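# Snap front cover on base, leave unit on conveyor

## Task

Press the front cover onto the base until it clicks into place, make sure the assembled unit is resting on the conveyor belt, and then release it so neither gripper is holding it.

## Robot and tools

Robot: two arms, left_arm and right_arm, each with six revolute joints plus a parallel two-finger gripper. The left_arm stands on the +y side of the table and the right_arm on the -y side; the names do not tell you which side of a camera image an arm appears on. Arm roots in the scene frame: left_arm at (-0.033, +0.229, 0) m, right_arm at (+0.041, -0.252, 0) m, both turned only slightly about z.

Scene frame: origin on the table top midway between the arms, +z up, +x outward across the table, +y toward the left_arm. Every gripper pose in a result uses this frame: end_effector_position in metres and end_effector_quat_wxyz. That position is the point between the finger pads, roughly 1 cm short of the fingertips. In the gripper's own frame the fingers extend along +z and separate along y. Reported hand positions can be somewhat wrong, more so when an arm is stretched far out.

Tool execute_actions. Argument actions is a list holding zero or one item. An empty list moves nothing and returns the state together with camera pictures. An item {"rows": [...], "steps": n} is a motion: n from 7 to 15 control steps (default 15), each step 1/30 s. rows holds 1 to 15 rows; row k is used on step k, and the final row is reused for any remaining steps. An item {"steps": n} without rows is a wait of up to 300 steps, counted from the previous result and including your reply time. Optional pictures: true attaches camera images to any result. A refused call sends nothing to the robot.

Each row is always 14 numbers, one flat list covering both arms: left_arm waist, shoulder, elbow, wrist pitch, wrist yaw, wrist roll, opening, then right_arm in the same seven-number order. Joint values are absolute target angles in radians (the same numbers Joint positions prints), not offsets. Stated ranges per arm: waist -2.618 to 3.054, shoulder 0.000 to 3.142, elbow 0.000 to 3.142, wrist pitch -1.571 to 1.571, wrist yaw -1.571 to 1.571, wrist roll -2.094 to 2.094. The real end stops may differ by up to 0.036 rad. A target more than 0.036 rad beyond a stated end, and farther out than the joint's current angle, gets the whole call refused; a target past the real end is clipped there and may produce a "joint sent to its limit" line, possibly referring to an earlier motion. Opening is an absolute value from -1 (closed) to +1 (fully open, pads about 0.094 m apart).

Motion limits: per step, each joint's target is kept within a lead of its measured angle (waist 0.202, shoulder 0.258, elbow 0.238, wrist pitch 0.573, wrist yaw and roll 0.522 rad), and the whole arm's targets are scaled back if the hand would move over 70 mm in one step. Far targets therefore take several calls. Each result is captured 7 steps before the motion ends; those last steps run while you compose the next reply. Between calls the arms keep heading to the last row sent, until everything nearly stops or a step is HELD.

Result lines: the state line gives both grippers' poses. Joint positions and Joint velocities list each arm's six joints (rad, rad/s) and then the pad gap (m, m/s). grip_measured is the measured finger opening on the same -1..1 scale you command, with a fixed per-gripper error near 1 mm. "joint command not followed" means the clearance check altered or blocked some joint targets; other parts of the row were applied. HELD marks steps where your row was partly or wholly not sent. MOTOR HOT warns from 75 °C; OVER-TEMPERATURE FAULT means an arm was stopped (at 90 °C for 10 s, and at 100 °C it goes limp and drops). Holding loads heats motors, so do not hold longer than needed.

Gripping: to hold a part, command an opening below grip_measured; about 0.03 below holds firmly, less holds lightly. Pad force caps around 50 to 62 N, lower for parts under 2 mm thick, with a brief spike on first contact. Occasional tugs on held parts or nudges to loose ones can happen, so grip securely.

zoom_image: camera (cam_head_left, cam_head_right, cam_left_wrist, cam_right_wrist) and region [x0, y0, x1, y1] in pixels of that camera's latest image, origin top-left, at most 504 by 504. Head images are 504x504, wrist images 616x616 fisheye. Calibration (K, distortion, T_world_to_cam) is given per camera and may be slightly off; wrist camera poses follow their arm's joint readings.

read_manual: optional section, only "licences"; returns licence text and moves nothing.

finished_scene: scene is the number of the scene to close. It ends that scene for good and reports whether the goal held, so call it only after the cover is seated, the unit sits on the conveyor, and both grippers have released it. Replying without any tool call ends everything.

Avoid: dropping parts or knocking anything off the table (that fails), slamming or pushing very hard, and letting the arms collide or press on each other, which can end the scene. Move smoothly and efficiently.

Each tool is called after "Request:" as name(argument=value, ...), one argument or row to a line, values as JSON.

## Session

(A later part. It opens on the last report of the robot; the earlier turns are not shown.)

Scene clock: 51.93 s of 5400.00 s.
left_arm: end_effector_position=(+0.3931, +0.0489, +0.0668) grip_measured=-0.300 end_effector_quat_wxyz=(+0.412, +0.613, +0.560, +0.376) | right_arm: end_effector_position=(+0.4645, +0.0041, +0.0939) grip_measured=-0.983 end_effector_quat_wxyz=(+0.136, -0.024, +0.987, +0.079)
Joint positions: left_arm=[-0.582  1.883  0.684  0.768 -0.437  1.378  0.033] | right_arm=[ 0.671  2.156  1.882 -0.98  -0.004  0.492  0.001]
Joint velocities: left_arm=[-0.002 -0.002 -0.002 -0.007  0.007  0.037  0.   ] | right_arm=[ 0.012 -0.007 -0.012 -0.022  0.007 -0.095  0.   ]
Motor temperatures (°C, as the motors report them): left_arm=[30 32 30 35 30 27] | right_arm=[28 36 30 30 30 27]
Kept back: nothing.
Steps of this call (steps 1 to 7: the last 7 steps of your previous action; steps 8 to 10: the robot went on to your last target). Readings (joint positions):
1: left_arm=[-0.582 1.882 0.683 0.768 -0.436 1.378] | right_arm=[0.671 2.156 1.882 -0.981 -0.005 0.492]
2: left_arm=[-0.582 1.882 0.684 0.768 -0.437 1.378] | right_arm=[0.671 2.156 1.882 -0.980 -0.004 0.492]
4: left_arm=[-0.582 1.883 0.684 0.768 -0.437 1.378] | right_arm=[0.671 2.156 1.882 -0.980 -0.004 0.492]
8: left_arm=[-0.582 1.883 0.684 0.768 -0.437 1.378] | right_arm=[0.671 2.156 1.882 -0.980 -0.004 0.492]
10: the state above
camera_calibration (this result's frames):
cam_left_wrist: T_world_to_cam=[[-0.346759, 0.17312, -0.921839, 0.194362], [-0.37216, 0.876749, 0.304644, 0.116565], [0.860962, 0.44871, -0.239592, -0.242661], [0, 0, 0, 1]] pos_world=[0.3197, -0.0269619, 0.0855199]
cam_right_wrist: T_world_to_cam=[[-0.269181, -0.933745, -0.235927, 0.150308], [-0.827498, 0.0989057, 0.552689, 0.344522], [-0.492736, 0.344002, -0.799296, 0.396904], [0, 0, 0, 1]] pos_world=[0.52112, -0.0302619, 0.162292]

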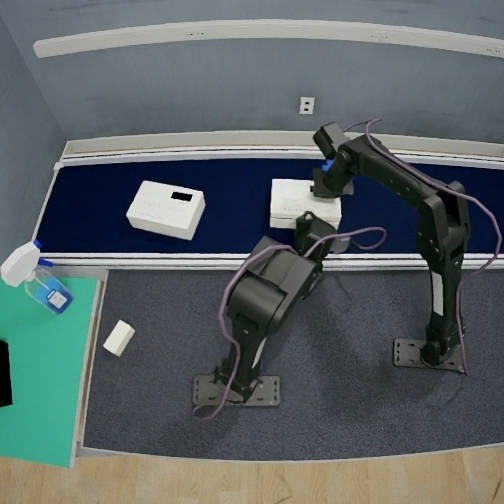

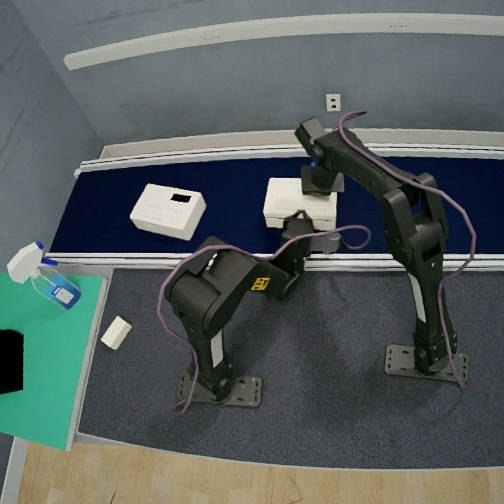

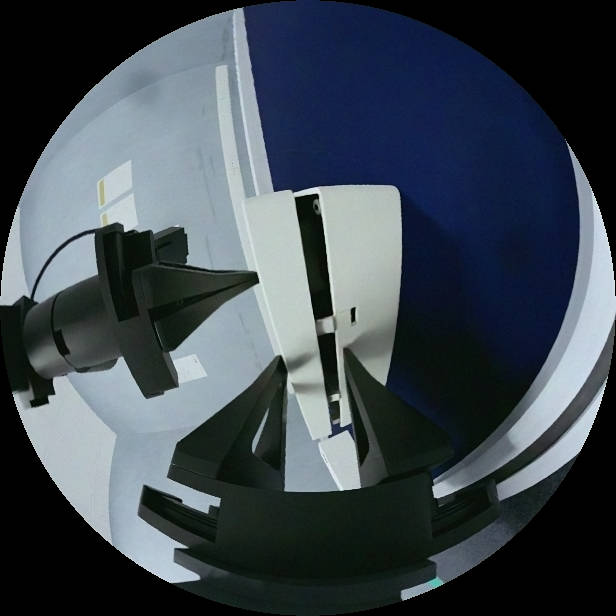

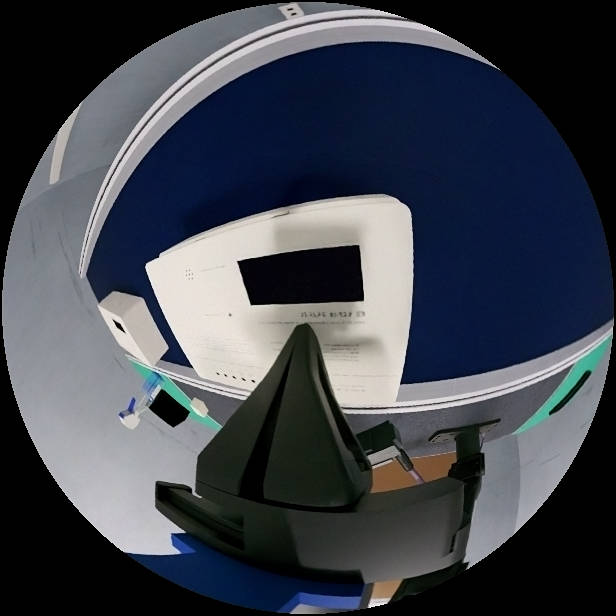

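Request:
execute_actions(
  actions=[
    {"rows":[[-0.58,1.93,0.67,0.66,-0.435,1.377,-0.3,0.67,2.19,1.88,-0.98,0,0.5,-1],[-0.58,1.935,0.65,0.63,-0.435,1.377,-0.3,0.67,2.2,1.88,-0.98,0,0.5,-1],[-0.58,1.94,0.63,0.6,-0.435,1.377,-0.3,0.67,2.21,1.88,-0.98,0,0.5,-1],[-0.58,1.95,0.62,0.57,-0.435,1.377,-0.3,0.67,2.22,1.88,-0.98,0,0.5,-1],[-0.58,1.96,0.61,0.54,-0.435,1.377,-0.3,0.67,2.23,1.88,-0.98,0,0.5,-1]],"steps":15},
  ],
)

Request:
execute_actions(
  actions=[
    {"steps":10},
  ],
  pictures=true,
)

Scene clock: 52.63 s of 5400.00 s.
left_arm: end_effector_position=(+0.3923, +0.0497, +0.0652) grip_measured=-0.300 end_effector_quat_wxyz=(+0.409, +0.614, +0.560, +0.375) | right_arm: end_effector_position=(+0.4645, +0.0041, +0.0920) grip_measured=-0.983 end_effector_quat_wxyz=(+0.135, -0.024, +0.987, +0.078)
Joint positions: left_arm=[-0.582  1.883  0.682  0.764 -0.438  1.378  0.033] | right_arm=[ 0.671  2.16   1.882 -0.98  -0.004  0.492  0.001]
Joint velocities: left_arm=[-0.002 -0.007 -0.007 -0.007  0.007  0.037 -0.001] | right_arm=[-0.012 -0.012 -0.007 -0.11  -0.022 -0.066 -0.001]
Motor temperatures (°C, as the motors report them): left_arm=[30 32 30 34 30 27] | right_arm=[28 36 30 30 30 27]
Steps of this call (steps 1 to 13: the robot went on to your last target; steps 14 to 21: the first 8 steps of this action). Readings (joint positions):
14: left_arm=[-0.582 1.883 0.684 0.768 -0.437 1.378] | right_arm=[0.671 2.157 1.882 -0.980 -0.004 0.492]
15: left_arm=[-0.582 1.883 0.684 0.765 -0.438 1.378] | right_arm=[0.671 2.158 1.882 -0.980 -0.004 0.492]
17: left_arm=[-0.582 1.883 0.682 0.764 -0.438 1.378] | right_arm=[0.671 2.159 1.882 -0.980 -0.004 0.492]
21: the state above

Scene clock: 52.97 s of 5400.00 s.
left_arm: end_effector_position=(+0.3923, +0.0497, +0.0652) grip_measured=-0.300 end_effector_quat_wxyz=(+0.409, +0.614, +0.560, +0.375) | right_arm: end_effector_position=(+0.4645, +0.0041, +0.0920) grip_measured=-0.983 end_effector_quat_wxyz=(+0.135, -0.024, +0.987, +0.078)
Joint positions: left_arm=[-0.582  1.883  0.682  0.764 -0.438  1.378  0.033] | right_arm=[ 0.671  2.16   1.882 -0.98  -0.004  0.492  0.001]
Joint velocities: left_arm=[-0.007  0.007 -0.007 -0.037 -0.007 -0.037 -0.001] | right_arm=[-0.007 -0.007 -0.012 -0.022  0.066 -0.007 -0.001]
Motor temperatures (°C, as the motors report them): left_arm=[30 31 30 34 30 27] | right_arm=[28 36 30 30 30 27]
Kept back: nothing.
Steps of this call (steps 1 to 7: the last 7 steps of your previous action; steps 8 to 10: the robot went on to your last target). Readings (joint positions):
1: left_arm=[-0.582 1.883 0.682 0.764 -0.438 1.378] | right_arm=[0.671 2.160 1.882 -0.980 -0.004 0.492]
2: left_arm=[-0.582 1.883 0.682 0.764 -0.438 1.378] | right_arm=[0.671 2.160 1.882 -0.980 -0.004 0.492]
4: left_arm=[-0.582 1.883 0.682 0.764 -0.438 1.378] | right_arm=[0.671 2.160 1.882 -0.980 -0.004 0.492]
8: left_arm=[-0.582 1.883 0.682 0.764 -0.438 1.378] | right_arm=[0.671 2.160 1.882 -0.980 -0.004 0.492]
10: the state above
camera_calibration (this result's frames):
cam_left_wrist: T_world_to_cam=[[-0.351741, 0.176333, -0.919339, 0.194097], [-0.371467, 0.875169, 0.309985, 0.115546], [0.859238, 0.450539, -0.242331, -0.2419], [0, 0, 0, 1]] pos_world=[0.319043, -0.0263623, 0.0840032]
cam_right_wrist: T_world_to_cam=[[-0.269949, -0.934205, -0.233212, 0.14994], [-0.825686, 0.0999926, 0.555198, 0.344519], [-0.49535, 0.342435, -0.798353, 0.396463], [0, 0, 0, 1]] pos_world=[0.521328, -0.0301372, 0.160209]

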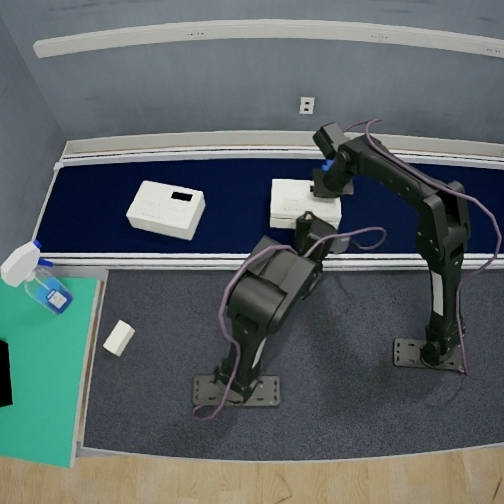

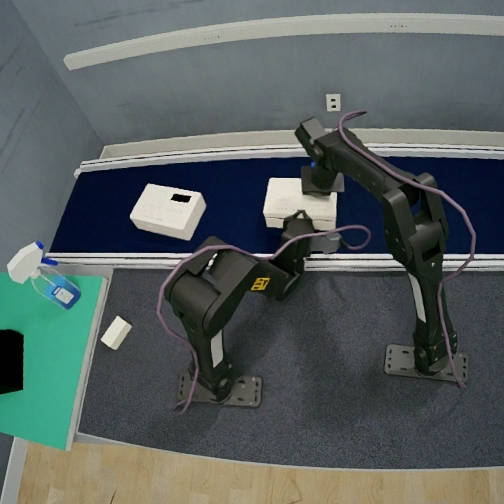

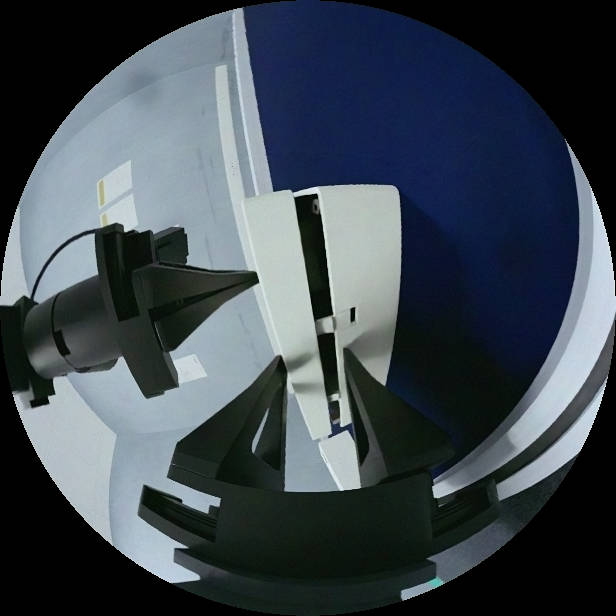

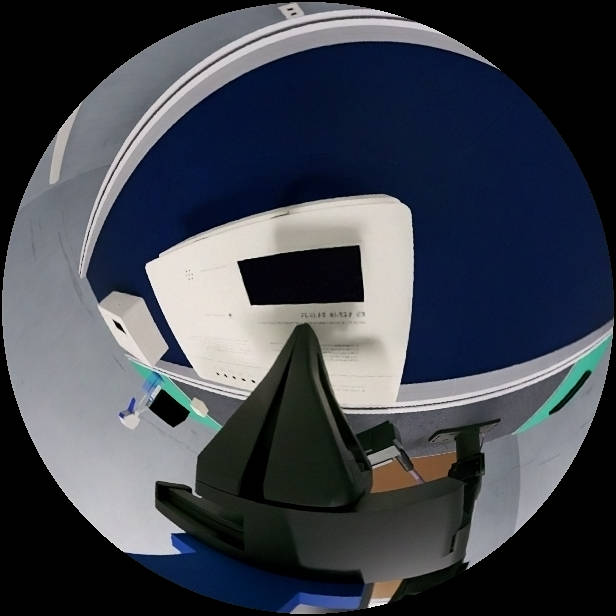

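Request:
zoom_image(
  camera="cam_left_wrist",
  region=[260,260,400,440],
)

Request:
zoom_image(
  camera="cam_head_left",
  region=[255,165,355,245],
)

Region (260, 260, 400, 440) of cam_left_wrist's 616x616 image, scaled by 2.800, with more detail than that image has.

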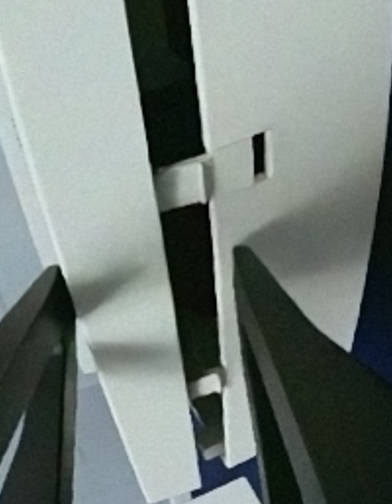

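Region (255, 165, 355, 245) of cam_head_left's 504x504 image, scaled by 5.040, with more detail than that image has; it fills the top 403 rows of this view, and the rest is white.

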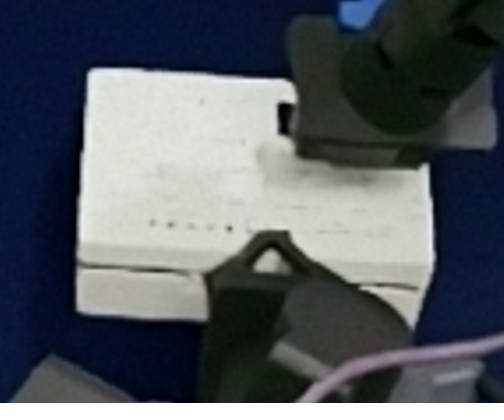

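Request:
execute_actions(
  actions=[
    {"rows":[[-0.6,1.8,0.66,0.76,-0.438,1.377,-0.3,0.67,2.1,1.88,-0.98,0,0.5,-1],[-0.6,1.75,0.66,0.74,-0.438,1.377,-0.3,0.67,2.05,1.88,-0.98,0,0.5,-1],[-0.6,1.7,0.66,0.72,-0.438,1.377,-0.3,0.67,2.0,1.88,-0.98,0,0.5,-1],[-0.6,1.6,0.66,0.65,-0.438,1.377,-0.3,0.6,1.95,1.88,-0.98,0,0.5,-1],[-0.6,1.5,0.7,0.5,-0.438,1.377,-0.3,0.4,1.95,1.88,-1.1,0,0.3,-1]],"steps":15},
  ],
)

Request:
execute_actions(
  actions=[
    {"rows":[[-0.394,1.6,1.5,-0.9,0,0,-1,0.3,2.0,1.88,-1.2,0,0.3,-1]],"steps":15},
  ],
)

Request:
execute_actions(
  actions=[
    {"steps":12},
  ],
)

Request:
execute_actions(
  actions=[
    {"rows":[[-0.394,1.7,1.6,-0.95,0,0,-1,0.3,2.0,1.88,-1.2,0,0.3,-1],[-0.394,1.76,1.66,-1,0,0,-1,0.3,2.0,1.88,-1.2,0,0.3,-1],[-0.394,1.82,1.72,-1.03,0,0,-1,0.3,2.0,1.88,-1.2,0,0.3,-1],[-0.394,1.88,1.78,-1.06,0,0,-1,0.3,2.0,1.88,-1.2,0,0.3,-1],[-0.394,1.94,1.84,-1.09,0,0,-1,0.3,2.0,1.88,-1.2,0,0.3,-1],[-0.394,2.0,1.89,-1.11,0,0,-1,0.3,2.0,1.88,-1.2,0,0.3,-1],[-0.394,2.04,1.92,-1.11,0,0,-1,0.3,2.0,1.88,-1.2,0,0.3,-1],[-0.394,2.075,1.92,-1.11,0,0,-1,0.3,2.0,1.88,-1.2,0,0.3,-1]],"steps":15},
  ],
)

Request:
execute_actions(
  actions=[
    {"steps":15},
  ],
  pictures=true,
)

Scene clock: 54.87 s of 5400.00 s.
left_arm: end_effector_position=(+0.3783, +0.0545, +0.1804) grip_measured=-0.300 end_effector_quat_wxyz=(+0.485, +0.564, +0.542, +0.392) | right_arm: end_effector_position=(+0.4762, -0.0423, +0.1500) grip_measured=-0.983 end_effector_quat_wxyz=(+0.179, -0.011, +0.980, +0.092)
Joint positions: left_arm=[-0.59   1.531  0.679  0.604 -0.437  1.378  0.033] | right_arm=[ 0.571  2.019  1.865 -1.013 -0.018  0.421  0.001]
Joint velocities: left_arm=[ 0.002 -1.092  0.349 -0.11   0.051  0.037  0.001] | right_arm=[-1.116 -0.491 -0.007 -0.198  0.007 -0.491 -0.001]
Motor temperatures (°C, as the motors report them): left_arm=[30 31 30 34 30 27] | right_arm=[28 36 30 30 30 27]
Steps of this call (steps 1 to 15: the robot went on to your last target; steps 16 to 49: nothing new was sent; steps 50 to 57: the first 8 steps of this action). Readings (joint positions):
50: left_arm=[-0.584 1.874 0.682 0.768 -0.438 1.378] | right_arm=[0.671 2.153 1.882 -0.979 -0.004 0.492]
51: left_arm=[-0.585 1.854 0.675 0.757 -0.438 1.378] | right_arm=[0.671 2.144 1.878 -0.980 -0.004 0.492]
53: left_arm=[-0.588 1.773 0.663 0.715 -0.437 1.378] | right_arm=[0.667 2.105 1.866 -0.982 -0.005 0.492]
57: the state above

Scene clock: 55.37 s of 5400.00 s.
left_arm: end_effector_position=(+0.4200, +0.0767, +0.2008) grip_measured=-0.997 end_effector_quat_wxyz=(+0.424, +0.404, +0.805, +0.097) | right_arm: end_effector_position=(+0.4810, -0.1769, +0.1447) grip_measured=-0.983 end_effector_quat_wxyz=(+0.129, +0.074, +0.988, +0.031)
Joint positions: left_arm=[-0.379  1.623  1.278 -0.33  -0.095  0.614  0.   ] | right_arm=[ 0.298  2.003  1.866 -1.168  0.001  0.316  0.001]
Joint velocities: left_arm=[-0.002  0.002  2.249 -3.201  0.491 -2.821 -0.001] | right_arm=[-0.071  0.051 -0.012 -0.183 -0.007 -0.037  0.001]
Motor temperatures (°C, as the motors report them): left_arm=[30 31 30 34 30 27] | right_arm=[28 36 30 30 30 27]
Steps of this call (steps 1 to 7: the last 7 steps of your previous action; steps 8 to 15: the first 8 steps of this action). Readings (joint positions):
8: left_arm=[-0.566 1.498 0.739 0.460 -0.368 1.301] | right_arm=[0.349 1.973 1.866 -1.076 0.005 0.332]
9: left_arm=[-0.523 1.531 0.814 0.342 -0.285 1.203] | right_arm=[0.344 1.976 1.866 -1.095 0.002 0.328]
11: left_arm=[-0.435 1.594 0.974 0.120 -0.186 1.007] | right_arm=[0.326 1.986 1.866 -1.131 0.001 0.322]
15: the state above

Scene clock: 55.77 s of 5400.00 s.
left_arm: end_effector_position=(+0.3616, +0.0807, +0.2184) grip_measured=-0.997 end_effector_quat_wxyz=(+0.308, +0.196, +0.930, -0.041) | right_arm: end_effector_position=(+0.4768, -0.1781, +0.1431) grip_measured=-0.983 end_effector_quat_wxyz=(+0.120, +0.072, +0.990, +0.029)
Joint positions: left_arm=[-0.386  1.593  1.498 -0.845 -0.017  0.051  0.   ] | right_arm=[ 0.297  2.004  1.866 -1.186  0.001  0.312  0.001]
Joint velocities: left_arm=[-0.007  0.007  0.002 -0.388  0.007 -0.286  0.   ] | right_arm=[ 0.002 -0.012 -0.012  0.007  0.051  0.081 -0.   ]
Motor temperatures (°C, as the motors report them): left_arm=[30 31 30 34 30 27] | right_arm=[28 36 30 30 30 27]
Kept back: nothing.
Steps of this call (steps 1 to 7: the last 7 steps of your previous action; steps 8 to 12: the robot went on to your last target). Readings (joint positions):
1: left_arm=[-0.381 1.623 1.356 -0.435 -0.078 0.516] | right_arm=[0.297 2.004 1.866 -1.173 0.001 0.315]
2: left_arm=[-0.383 1.621 1.419 -0.516 -0.064 0.418] | right_arm=[0.297 2.004 1.866 -1.176 0.001 0.314]
4: left_arm=[-0.386 1.602 1.485 -0.621 -0.044 0.269] | right_arm=[0.297 2.004 1.866 -1.181 0.001 0.313]
8: left_arm=[-0.386 1.587 1.498 -0.766 -0.025 0.114] | right_arm=[0.297 2.004 1.866 -1.185 0.001 0.312]
12: the state above

Scene clock: 56.03 s of 5400.00 s.
left_arm: end_effector_position=(+0.4197, +0.0573, +0.1755) grip_measured=-0.997 end_effector_quat_wxyz=(+0.228, +0.184, +0.955, -0.035) | right_arm: end_effector_position=(+0.4767, -0.1781, +0.1431) grip_measured=-0.983 end_effector_quat_wxyz=(+0.120, +0.072, +0.990, +0.028)
Joint positions: left_arm=[-0.386  1.974  1.877 -1.009 -0.012  0.015  0.   ] | right_arm=[ 0.297  2.004  1.866 -1.187  0.001  0.311  0.001]
Joint velocities: left_arm=[-0.012  1.438  0.74  -0.183  0.051 -0.095  0.   ] | right_arm=[ 0.002  0.007 -0.002 -0.022 -0.022 -0.066 -0.   ]
Motor temperatures (°C, as the motors report them): left_arm=[30 31 30 34 30 27] | right_arm=[28 36 30 30 30 27]
Steps of this call (steps 1 to 8: the first 8 steps of this action). Readings (joint positions):
1: left_arm=[-0.386 1.605 1.514 -0.872 -0.016 0.042] | right_arm=[0.297 2.004 1.866 -1.186 0.001 0.312]
2: left_arm=[-0.386 1.635 1.555 -0.906 -0.015 0.035] | right_arm=[0.297 2.004 1.866 -1.186 0.001 0.312]
4: left_arm=[-0.386 1.736 1.673 -0.955 -0.014 0.025] | right_arm=[0.297 2.004 1.866 -1.187 0.001 0.311]
8: the state above

Scene clock: 56.53 s of 5400.00 s.
left_arm: end_effector_position=(+0.4073, +0.0620, +0.1180) grip_measured=-0.997 end_effector_quat_wxyz=(+0.136, +0.185, +0.973, -0.019) | right_arm: end_effector_position=(+0.4767, -0.1781, +0.1431) grip_measured=-0.983 end_effector_quat_wxyz=(+0.120, +0.072, +0.990, +0.028)
Joint positions: left_arm=[-0.386  2.095  1.894 -1.096 -0.012  0.008  0.   ] | right_arm=[ 0.297  2.004  1.866 -1.187  0.001  0.311  0.001]
Joint velocities: left_arm=[-0.002 -0.007  0.007 -0.066 -0.037 -0.007 -0.001] | right_arm=[ 0.017 -0.012 -0.002 -0.007  0.007  0.007 -0.001]
Motor temperatures (°C, as the motors report them): left_arm=[30 32 31 34 30 27] | right_arm=[28 36 30 30 30 27]
Kept back: nothing.
Steps of this call (steps 1 to 7: the last 7 steps of your previous action; steps 8 to 15: the robot went on to your last target). Readings (joint positions):
1: left_arm=[-0.386 2.017 1.892 -1.013 -0.012 0.013] | right_arm=[0.297 2.004 1.866 -1.187 0.001 0.311]
2: left_arm=[-0.386 2.051 1.894 -1.021 -0.012 0.012] | right_arm=[0.297 2.004 1.866 -1.187 0.001 0.311]
4: left_arm=[-0.386 2.097 1.894 -1.054 -0.012 0.011] | right_arm=[0.297 2.004 1.866 -1.187 0.001 0.311]
8: left_arm=[-0.386 2.107 1.894 -1.088 -0.012 0.009] | right_arm=[0.297 2.004 1.866 -1.187 0.001 0.311]
15: the state above
camera_calibration (this result's frames):
cam_left_wrist: T_world_to_cam=[[-0.484913, -0.872154, -0.0648644, 0.264154], [-0.846111, 0.449081, 0.287095, 0.316361], [-0.221262, 0.194099, -0.955703, 0.292612], [0, 0, 0, 1]] pos_world=[0.460512, 0.0315163, 0.205959]
cam_right_wrist: T_world_to_cam=[[-0.461537, -0.874313, -0.150199, 0.0850034], [-0.760457, 0.30274, 0.574504, 0.346694], [-0.456825, 0.379374, -0.804603, 0.49481], [0, 0, 0, 1]] pos_world=[0.52892, -0.218357, 0.211716]

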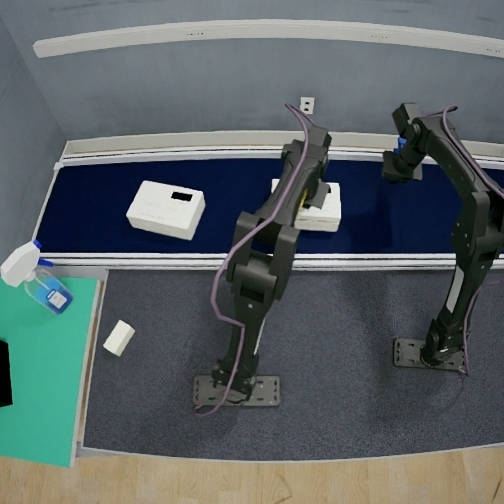

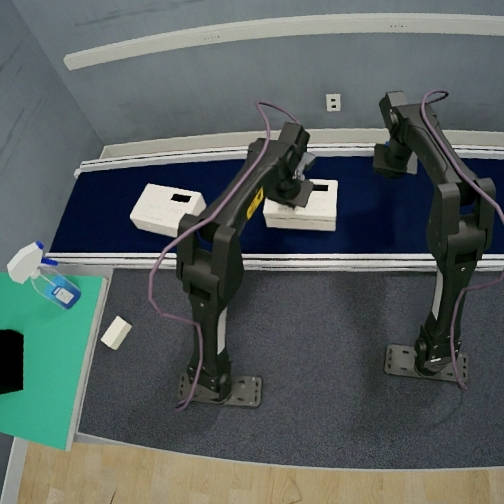

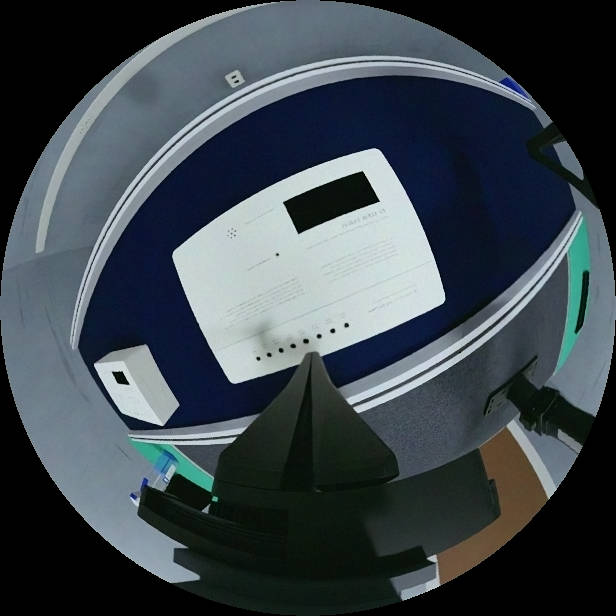

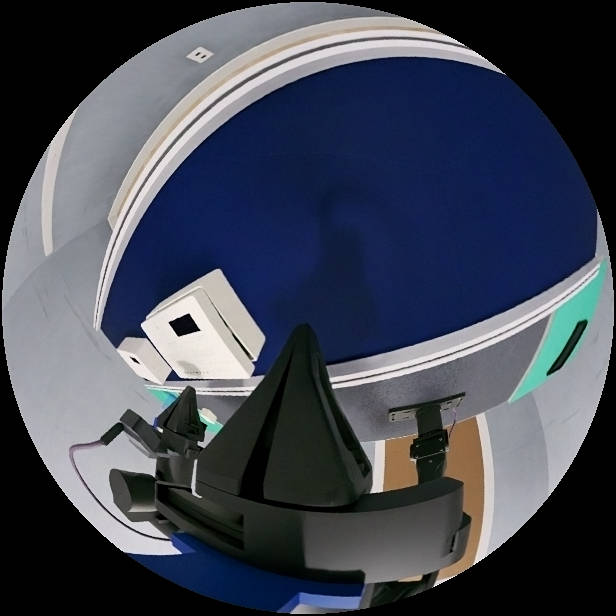

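Request:
execute_actions(
  actions=[
    {"rows":[[-0.394,2.1,1.92,-1.11,0,0,-1,0.3,2,1.88,-1.2,0,0.3,-1],[-0.394,2.12,1.92,-1.11,0,0,-1,0.3,2,1.88,-1.2,0,0.3,-1],[-0.394,2.14,1.92,-1.11,0,0,-1,0.3,2,1.88,-1.2,0,0.3,-1],[-0.394,2.16,1.92,-1.11,0,0,-1,0.3,2,1.88,-1.2,0,0.3,-1],[-0.394,2.17,1.92,-1.11,0,0,-1,0.3,2,1.88,-1.2,0,0.3,-1],[-0.394,2.18,1.92,-1.11,0,0,-1,0.3,2,1.88,-1.2,0,0.3,-1],[-0.394,2.18,1.92,-1.09,0,0,-1,0.3,2,1.88,-1.2,0,0.3,-1],[-0.394,2.19,1.92,-1.07,0,0,-1,0.3,2,1.88,-1.2,0,0.3,-1],[-0.394,2.2,1.92,-1.05,0,0,-1,0.3,2,1.88,-1.2,0,0.3,-1]],"steps":15},
  ],
)

Request:
execute_actions(
  actions=[],
)

Scene clock: 57.80 s of 5400.00 s.
left_arm: end_effector_position=(+0.4082, +0.0617, +0.0928) grip_measured=-0.997 end_effector_quat_wxyz=(+0.109, +0.186, +0.976, -0.014) | right_arm: end_effector_position=(+0.4767, -0.1781, +0.1431) grip_measured=-0.983 end_effector_quat_wxyz=(+0.120, +0.072, +0.990, +0.028)
Joint positions: left_arm=[-0.386  2.156  1.903 -1.097 -0.012  0.007  0.   ] | right_arm=[ 0.297  2.004  1.866 -1.187  0.001  0.311  0.001]
Joint velocities: left_arm=[-0.002  0.383 -0.007  0.168  0.022 -0.007 -0.001] | right_arm=[ 0.007 -0.002 -0.007 -0.022  0.007  0.037 -0.001]
Motor temperatures (°C, as the motors report them): left_arm=[30 32 31 34 30 27] | right_arm=[28 36 30 30 30 27]
Steps of this call (steps 1 to 15: the robot went on to your last target; steps 16 to 30: nothing new was sent; steps 31 to 38: the first 8 steps of this action). Readings (joint positions):
31: left_arm=[-0.386 2.095 1.894 -1.099 -0.012 0.007] | right_arm=[0.297 2.004 1.866 -1.187 0.001 0.311]
32: left_arm=[-0.386 2.096 1.894 -1.099 -0.012 0.007] | right_arm=[0.297 2.004 1.866 -1.187 0.001 0.311]
34: left_arm=[-0.386 2.106 1.898 -1.100 -0.012 0.007] | right_arm=[0.297 2.004 1.866 -1.187 0.001 0.311]
38: the state above

Scene clock: 58.03 s of 5400.00 s.
left_arm: end_effector_position=(+0.4183, +0.0577, +0.0905) grip_measured=-0.998 end_effector_quat_wxyz=(+0.124, +0.185, +0.975, -0.017) | right_arm: end_effector_position=(+0.4767, -0.1781, +0.1431) grip_measured=-0.983 end_effector_quat_wxyz=(+0.120, +0.072, +0.990, +0.028)
Joint positions: left_arm=[-0.386  2.174  1.914 -1.062 -0.011  0.007  0.   ] | right_arm=[ 0.297  2.004  1.866 -1.187  0.001  0.311  0.001]
Joint velocities: left_arm=[-0.012  0.012  0.002  0.051  0.007 -0.007  0.   ] | right_arm=[ 0.002 -0.007 -0.002 -0.007 -0.022 -0.037 -0.001]
Motor temperatures (°C, as the motors report them): left_arm=[30 32 31 34 30 27] | right_arm=[28 36 30 30 30 27]
Kept back: nothing.
Steps of this call (steps 1 to 7: the last 7 steps of your previous action). Readings (joint positions):
1: left_arm=[-0.386 2.163 1.908 -1.097 -0.012 0.007] | right_arm=[0.297 2.004 1.866 -1.187 0.001 0.311]
2: left_arm=[-0.386 2.163 1.914 -1.086 -0.011 0.007] | right_arm=[0.297 2.004 1.866 -1.187 0.001 0.311]
4: left_arm=[-0.386 2.170 1.914 -1.069 -0.011 0.007] | right_arm=[0.297 2.004 1.866 -1.187 0.001 0.311]
7: the state above
camera_calibration (this result's frames):
cam_left_wrist: T_world_to_cam=[[-0.485801, -0.871942, -0.0609506, 0.263939], [-0.839539, 0.446067, 0.31016, 0.330933], [-0.243253, 0.201846, -0.948729, 0.277736], [0, 0, 0, 1]] pos_world=[0.473613, 0.026461, 0.176941]
cam_right_wrist: T_world_to_cam=[[-0.461537, -0.874313, -0.150199, 0.0850034], [-0.760457, 0.30274, 0.574504, 0.346694], [-0.456825, 0.379374, -0.804603, 0.49481], [0, 0, 0, 1]] pos_world=[0.52892, -0.218357, 0.211716]

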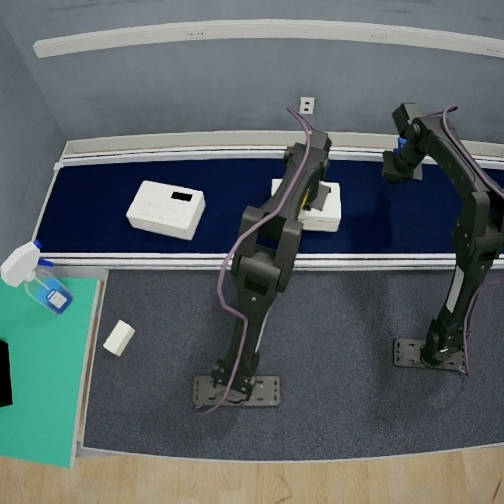

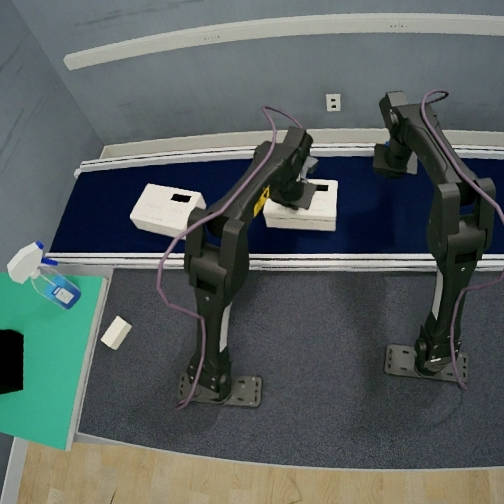

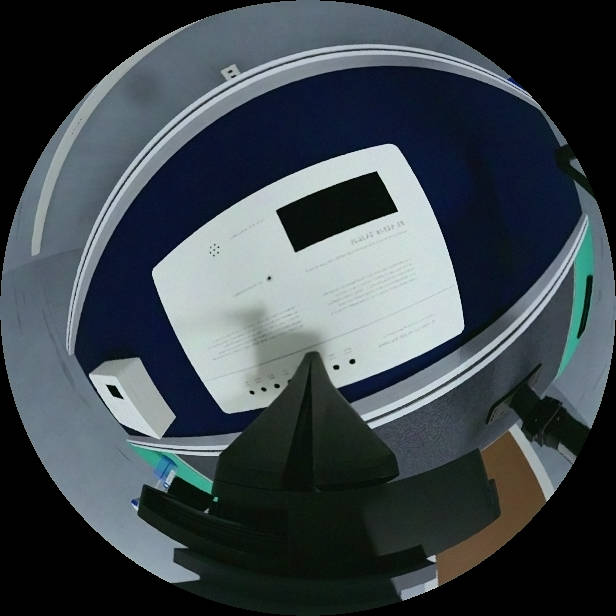

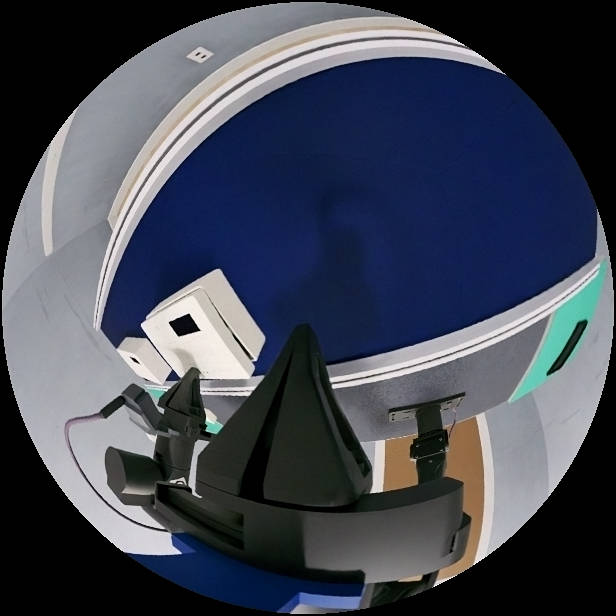

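Request:
zoom_image(
  camera="cam_right_wrist",
  region=[130,250,290,410],
)

Request:
zoom_image(
  camera="cam_head_right",
  region=[250,160,350,250],
)

Region (130, 250, 290, 410) of cam_right_wrist's 616x616 image, scaled by 3.150, with more detail than that image has.

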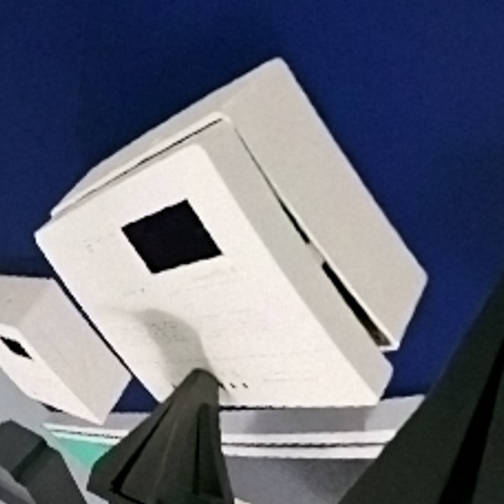

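Region (250, 160, 350, 250) of cam_head_right's 504x504 image, scaled by 5.040, with more detail than that image has; it fills the top 454 rows of this view, and the rest is white.

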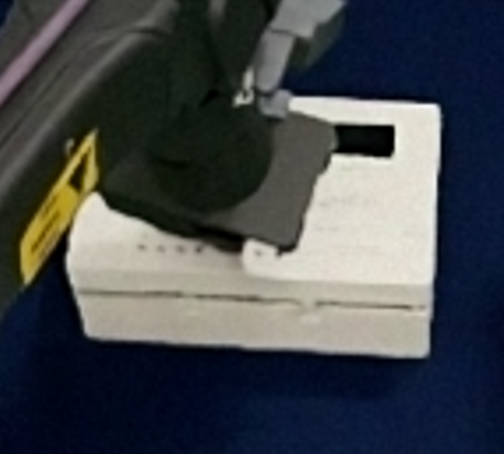

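Request:
execute_actions(
  actions=[
    {"rows":[[-0.394,2.12,1.92,-1.06,0,0,-1,0.3,2,1.88,-1.2,0,0.3,-1],[-0.394,2.09,1.92,-1.08,0,0,-1,0.3,2,1.88,-1.2,0,0.3,-1],[-0.394,2.09,1.92,-1.1,0,0,-1,0.3,2,1.88,-1.2,0,0.3,-1],[-0.394,2.09,1.92,-1.15,0,0,-1,0.3,2,1.88,-1.2,0,0.3,-1],[-0.394,2.09,1.92,-1.2,0,0,-1,0.3,2,1.88,-1.2,0,0.3,-1],[-0.394,2.09,1.92,-1.25,0,0,-1,0.3,2,1.88,-1.2,0,0.3,-1],[-0.394,2.09,1.92,-1.27,0,0,-1,0.3,2,1.88,-1.2,0,0.3,-1],[-0.394,2.09,1.92,-1.27,0,0,-1,0.3,2,1.88,-1.2,0,0.3,-1],[-0.394,2.12,1.92,-1.27,0,0,-1,0.3,2,1.88,-1.2,0,0.3,-1],[-0.394,2.15,1.92,-1.27,0,0,-1,0.3,2,1.88,-1.2,0,0.3,-1],[-0.394,2.17,1.92,-1.27,0,0,-1,0.3,2,1.88,-1.2,0,0.3,-1]],"steps":15},
  ],
)

Request:
execute_actions(
  actions=[
    {"rows":[[-0.394,2.17,1.92,-1.22,0,0,-1,0.3,2,1.88,-1.2,0,0.3,-1]],"steps":15},
  ],
  pictures=true,
)

Scene clock: 66.00 s of 5400.00 s.
left_arm: end_effector_position=(+0.3958, +0.0663, +0.1171) grip_measured=-0.998 end_effector_quat_wxyz=(+0.108, +0.186, +0.977, -0.014) | right_arm: end_effector_position=(+0.4767, -0.1781, +0.1431) grip_measured=-0.983 end_effector_quat_wxyz=(+0.120, +0.072, +0.990, +0.028)
Joint positions: left_arm=[-0.386  2.102  1.914 -1.166 -0.011  0.007  0.   ] | right_arm=[ 0.297  2.004  1.866 -1.187  0.001  0.311  0.001]
Joint velocities: left_arm=[ 0.007 -0.164  0.012 -0.696 -0.037 -0.081  0.   ] | right_arm=[-0.007  0.002  0.012  0.022 -0.037 -0.022  0.   ]
Motor temperatures (°C, as the motors report them): left_arm=[30 33 31 33 30 27] | right_arm=[28 36 30 30 30 27]
Steps of this call (steps 1 to 30: the robot went on to your last target; steps 31 to 90: nothing new was sent; then 4.70 s passed at rest; steps 91 to 98: the first 8 steps of this action). Readings (joint positions):
91: left_arm=[-0.386 2.171 1.914 -1.051 -0.011 0.007] | right_arm=[0.297 2.004 1.866 -1.187 0.001 0.311]
92: left_arm=[-0.386 2.165 1.914 -1.055 -0.011 0.007] | right_arm=[0.297 2.004 1.866 -1.187 0.001 0.311]
94: left_arm=[-0.386 2.144 1.914 -1.072 -0.011 0.007] | right_arm=[0.297 2.004 1.866 -1.187 0.001 0.311]
98: the state above

Scene clock: 66.50 s of 5400.00 s.
left_arm: end_effector_position=(+0.3800, +0.0725, +0.0835) grip_measured=-0.998 end_effector_quat_wxyz=(+0.041, +0.187, +0.982, -0.002) | right_arm: end_effector_position=(+0.4767, -0.1781, +0.1431) grip_measured=-0.983 end_effector_quat_wxyz=(+0.120, +0.072, +0.990, +0.028)
Joint positions: left_arm=[-0.386  2.174  1.914 -1.229 -0.011  0.007  0.   ] | right_arm=[ 0.297  2.004  1.866 -1.187  0.001  0.311  0.001]
Joint velocities: left_arm=[ 0.002 -0.007 -0.022 -0.022  0.037 -0.081  0.   ] | right_arm=[-0.012  0.012 -0.002 -0.007  0.007  0.022 -0.   ]
Motor temperatures (°C, as the motors report them): left_arm=[30 33 31 33 30 27] | right_arm=[28 36 30 30 30 27]
Steps of this call (steps 1 to 7: the last 7 steps of your previous action; steps 8 to 15: the first 8 steps of this action). Readings (joint positions):
8: left_arm=[-0.386 2.166 1.914 -1.243 -0.011 0.007] | right_arm=[0.297 2.004 1.866 -1.187 0.001 0.311]
9: left_arm=[-0.386 2.172 1.914 -1.240 -0.011 0.007] | right_arm=[0.297 2.004 1.866 -1.187 0.001 0.311]
11: left_arm=[-0.386 2.174 1.914 -1.235 -0.011 0.007] | right_arm=[0.297 2.004 1.866 -1.187 0.001 0.311]
15: the state above
camera_calibration (this result's frames):
cam_left_wrist: T_world_to_cam=[[-0.493534, -0.868955, -0.0366285, 0.258465], [-0.778613, 0.422672, 0.4638, 0.260013], [-0.387539, 0.25742, -0.885182, 0.30425], [0, 0, 0, 1]] pos_world=[0.44792, 0.0363738, 0.158189]
cam_right_wrist: T_world_to_cam=[[-0.461211, -0.874498, -0.150126, 0.0848047], [-0.760577, 0.302511, 0.574464, 0.346716], [-0.456953, 0.379132, -0.804645, 0.494834], [0, 0, 0, 1]] pos_world=[0.528934, -0.218331, 0.211721]

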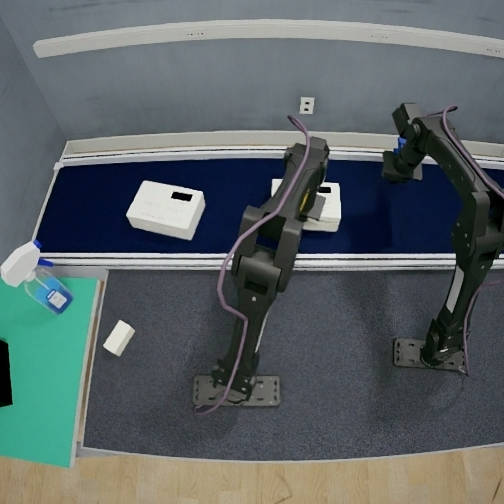

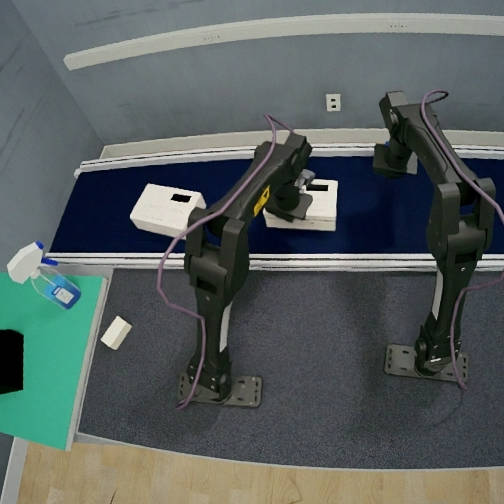

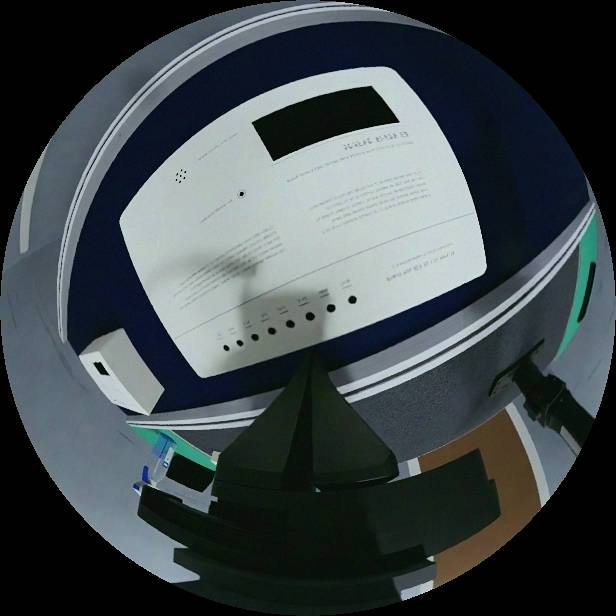

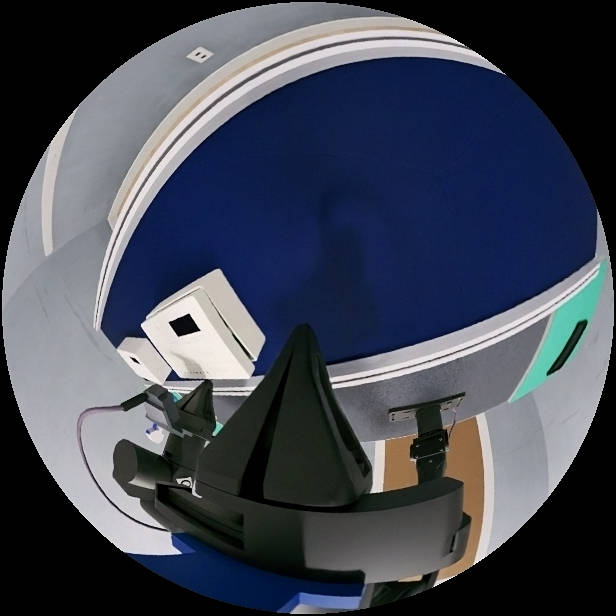

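Request:
execute_actions(
  actions=[
    {"rows":[[-0.394,2.174,1.92,-1.2,0,0,-1,0.3,2,1.88,-1.2,0,0.3,-1],[-0.394,2.176,1.92,-1.19,0,0,-1,0.3,2,1.88,-1.2,0,0.3,-1],[-0.394,2.178,1.92,-1.175,0,0,-1,0.3,2,1.88,-1.2,0,0.3,-1],[-0.394,2.18,1.92,-1.16,0,0,-1,0.3,2,1.88,-1.2,0,0.3,-1]],"steps":15},
  ],
  pictures=true,
)

Request:
zoom_image(
  camera="cam_right_wrist",
  region=[130,250,290,410],
)

Scene clock: 67.10 s of 5400.00 s.
left_arm: end_effector_position=(+0.3871, +0.0696, +0.0842) grip_measured=-0.998 end_effector_quat_wxyz=(+0.056, +0.187, +0.981, -0.005) | right_arm: end_effector_position=(+0.4767, -0.1781, +0.1431) grip_measured=-0.983 end_effector_quat_wxyz=(+0.120, +0.072, +0.990, +0.028)
Joint positions: left_arm=[-0.386  2.174  1.914 -1.198 -0.01   0.007  0.   ] | right_arm=[ 0.297  2.004  1.866 -1.187  0.001  0.311  0.001]
Joint velocities: left_arm=[-0.007 -0.017 -0.002 -0.051 -0.066 -0.037 -0.001] | right_arm=[ 0.017 -0.002 -0.007 -0.066 -0.022 -0.051 -0.   ]
Motor temperatures (°C, as the motors report them): left_arm=[30 33 31 33 30 27] | right_arm=[28 36 30 30 30 27]
Steps of this call (steps 1 to 7: the last 7 steps of your previous action; steps 8 to 10: the robot went on to your last target; steps 11 to 18: the first 8 steps of this action). Readings (joint positions):
11: left_arm=[-0.386 2.174 1.914 -1.225 -0.011 0.007] | right_arm=[0.297 2.004 1.866 -1.187 0.001 0.311]
12: left_arm=[-0.386 2.174 1.914 -1.221 -0.011 0.007] | right_arm=[0.297 2.004 1.866 -1.187 0.001 0.311]
14: left_arm=[-0.386 2.174 1.914 -1.207 -0.011 0.007] | right_arm=[0.297 2.004 1.866 -1.187 0.001 0.311]
18: the state above
camera_calibration (this result's frames):
cam_left_wrist: T_world_to_cam=[[-0.492127, -0.869571, -0.0407102, 0.259385], [-0.791661, 0.427605, 0.436379, 0.273414], [-0.362055, 0.246983, -0.898841, 0.300397], [0, 0, 0, 1]] pos_world=[0.452862, 0.0344471, 0.161257]
cam_right_wrist: T_world_to_cam=[[-0.461211, -0.874498, -0.150126, 0.0848047], [-0.760577, 0.302511, 0.574464, 0.346716], [-0.456953, 0.379132, -0.804645, 0.494834], [0, 0, 0, 1]] pos_world=[0.528934, -0.218331, 0.211721]

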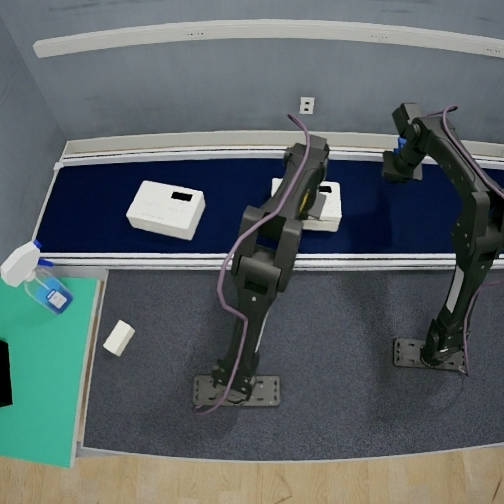

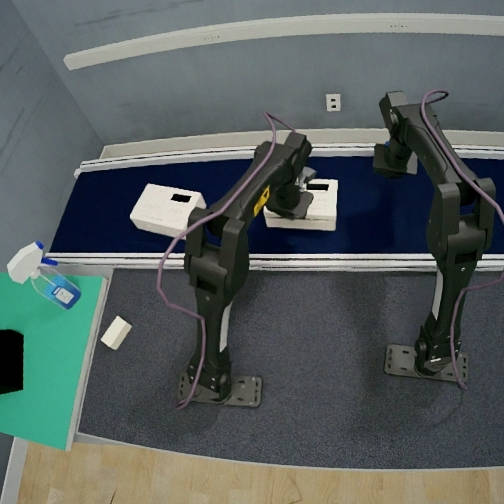

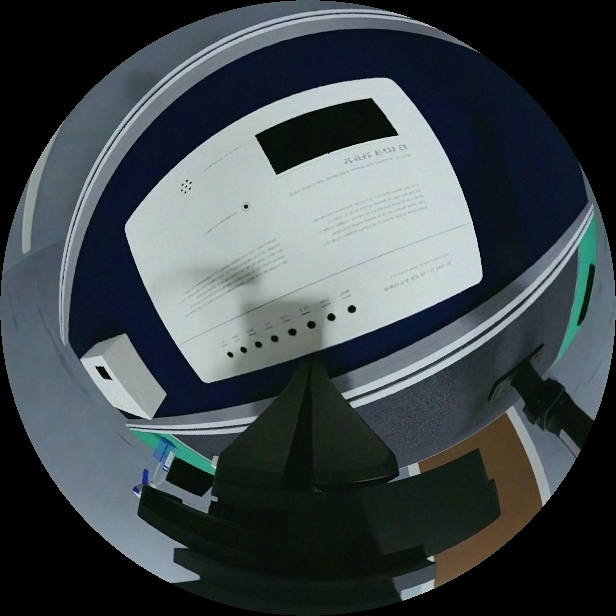

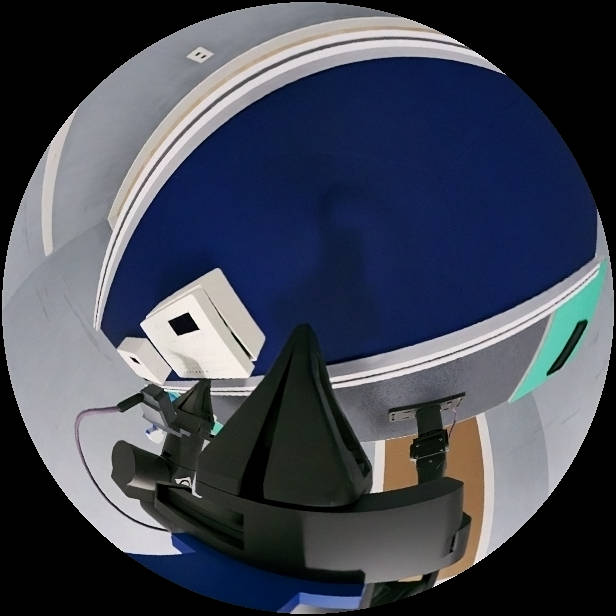

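Region (130, 250, 290, 410) of cam_right_wrist's 616x616 image, scaled by 3.150, with more detail than that image has.

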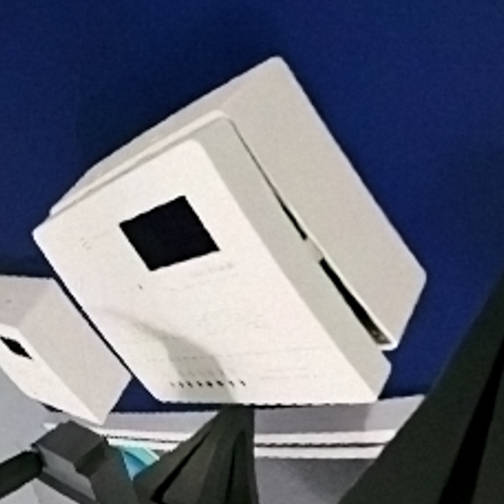

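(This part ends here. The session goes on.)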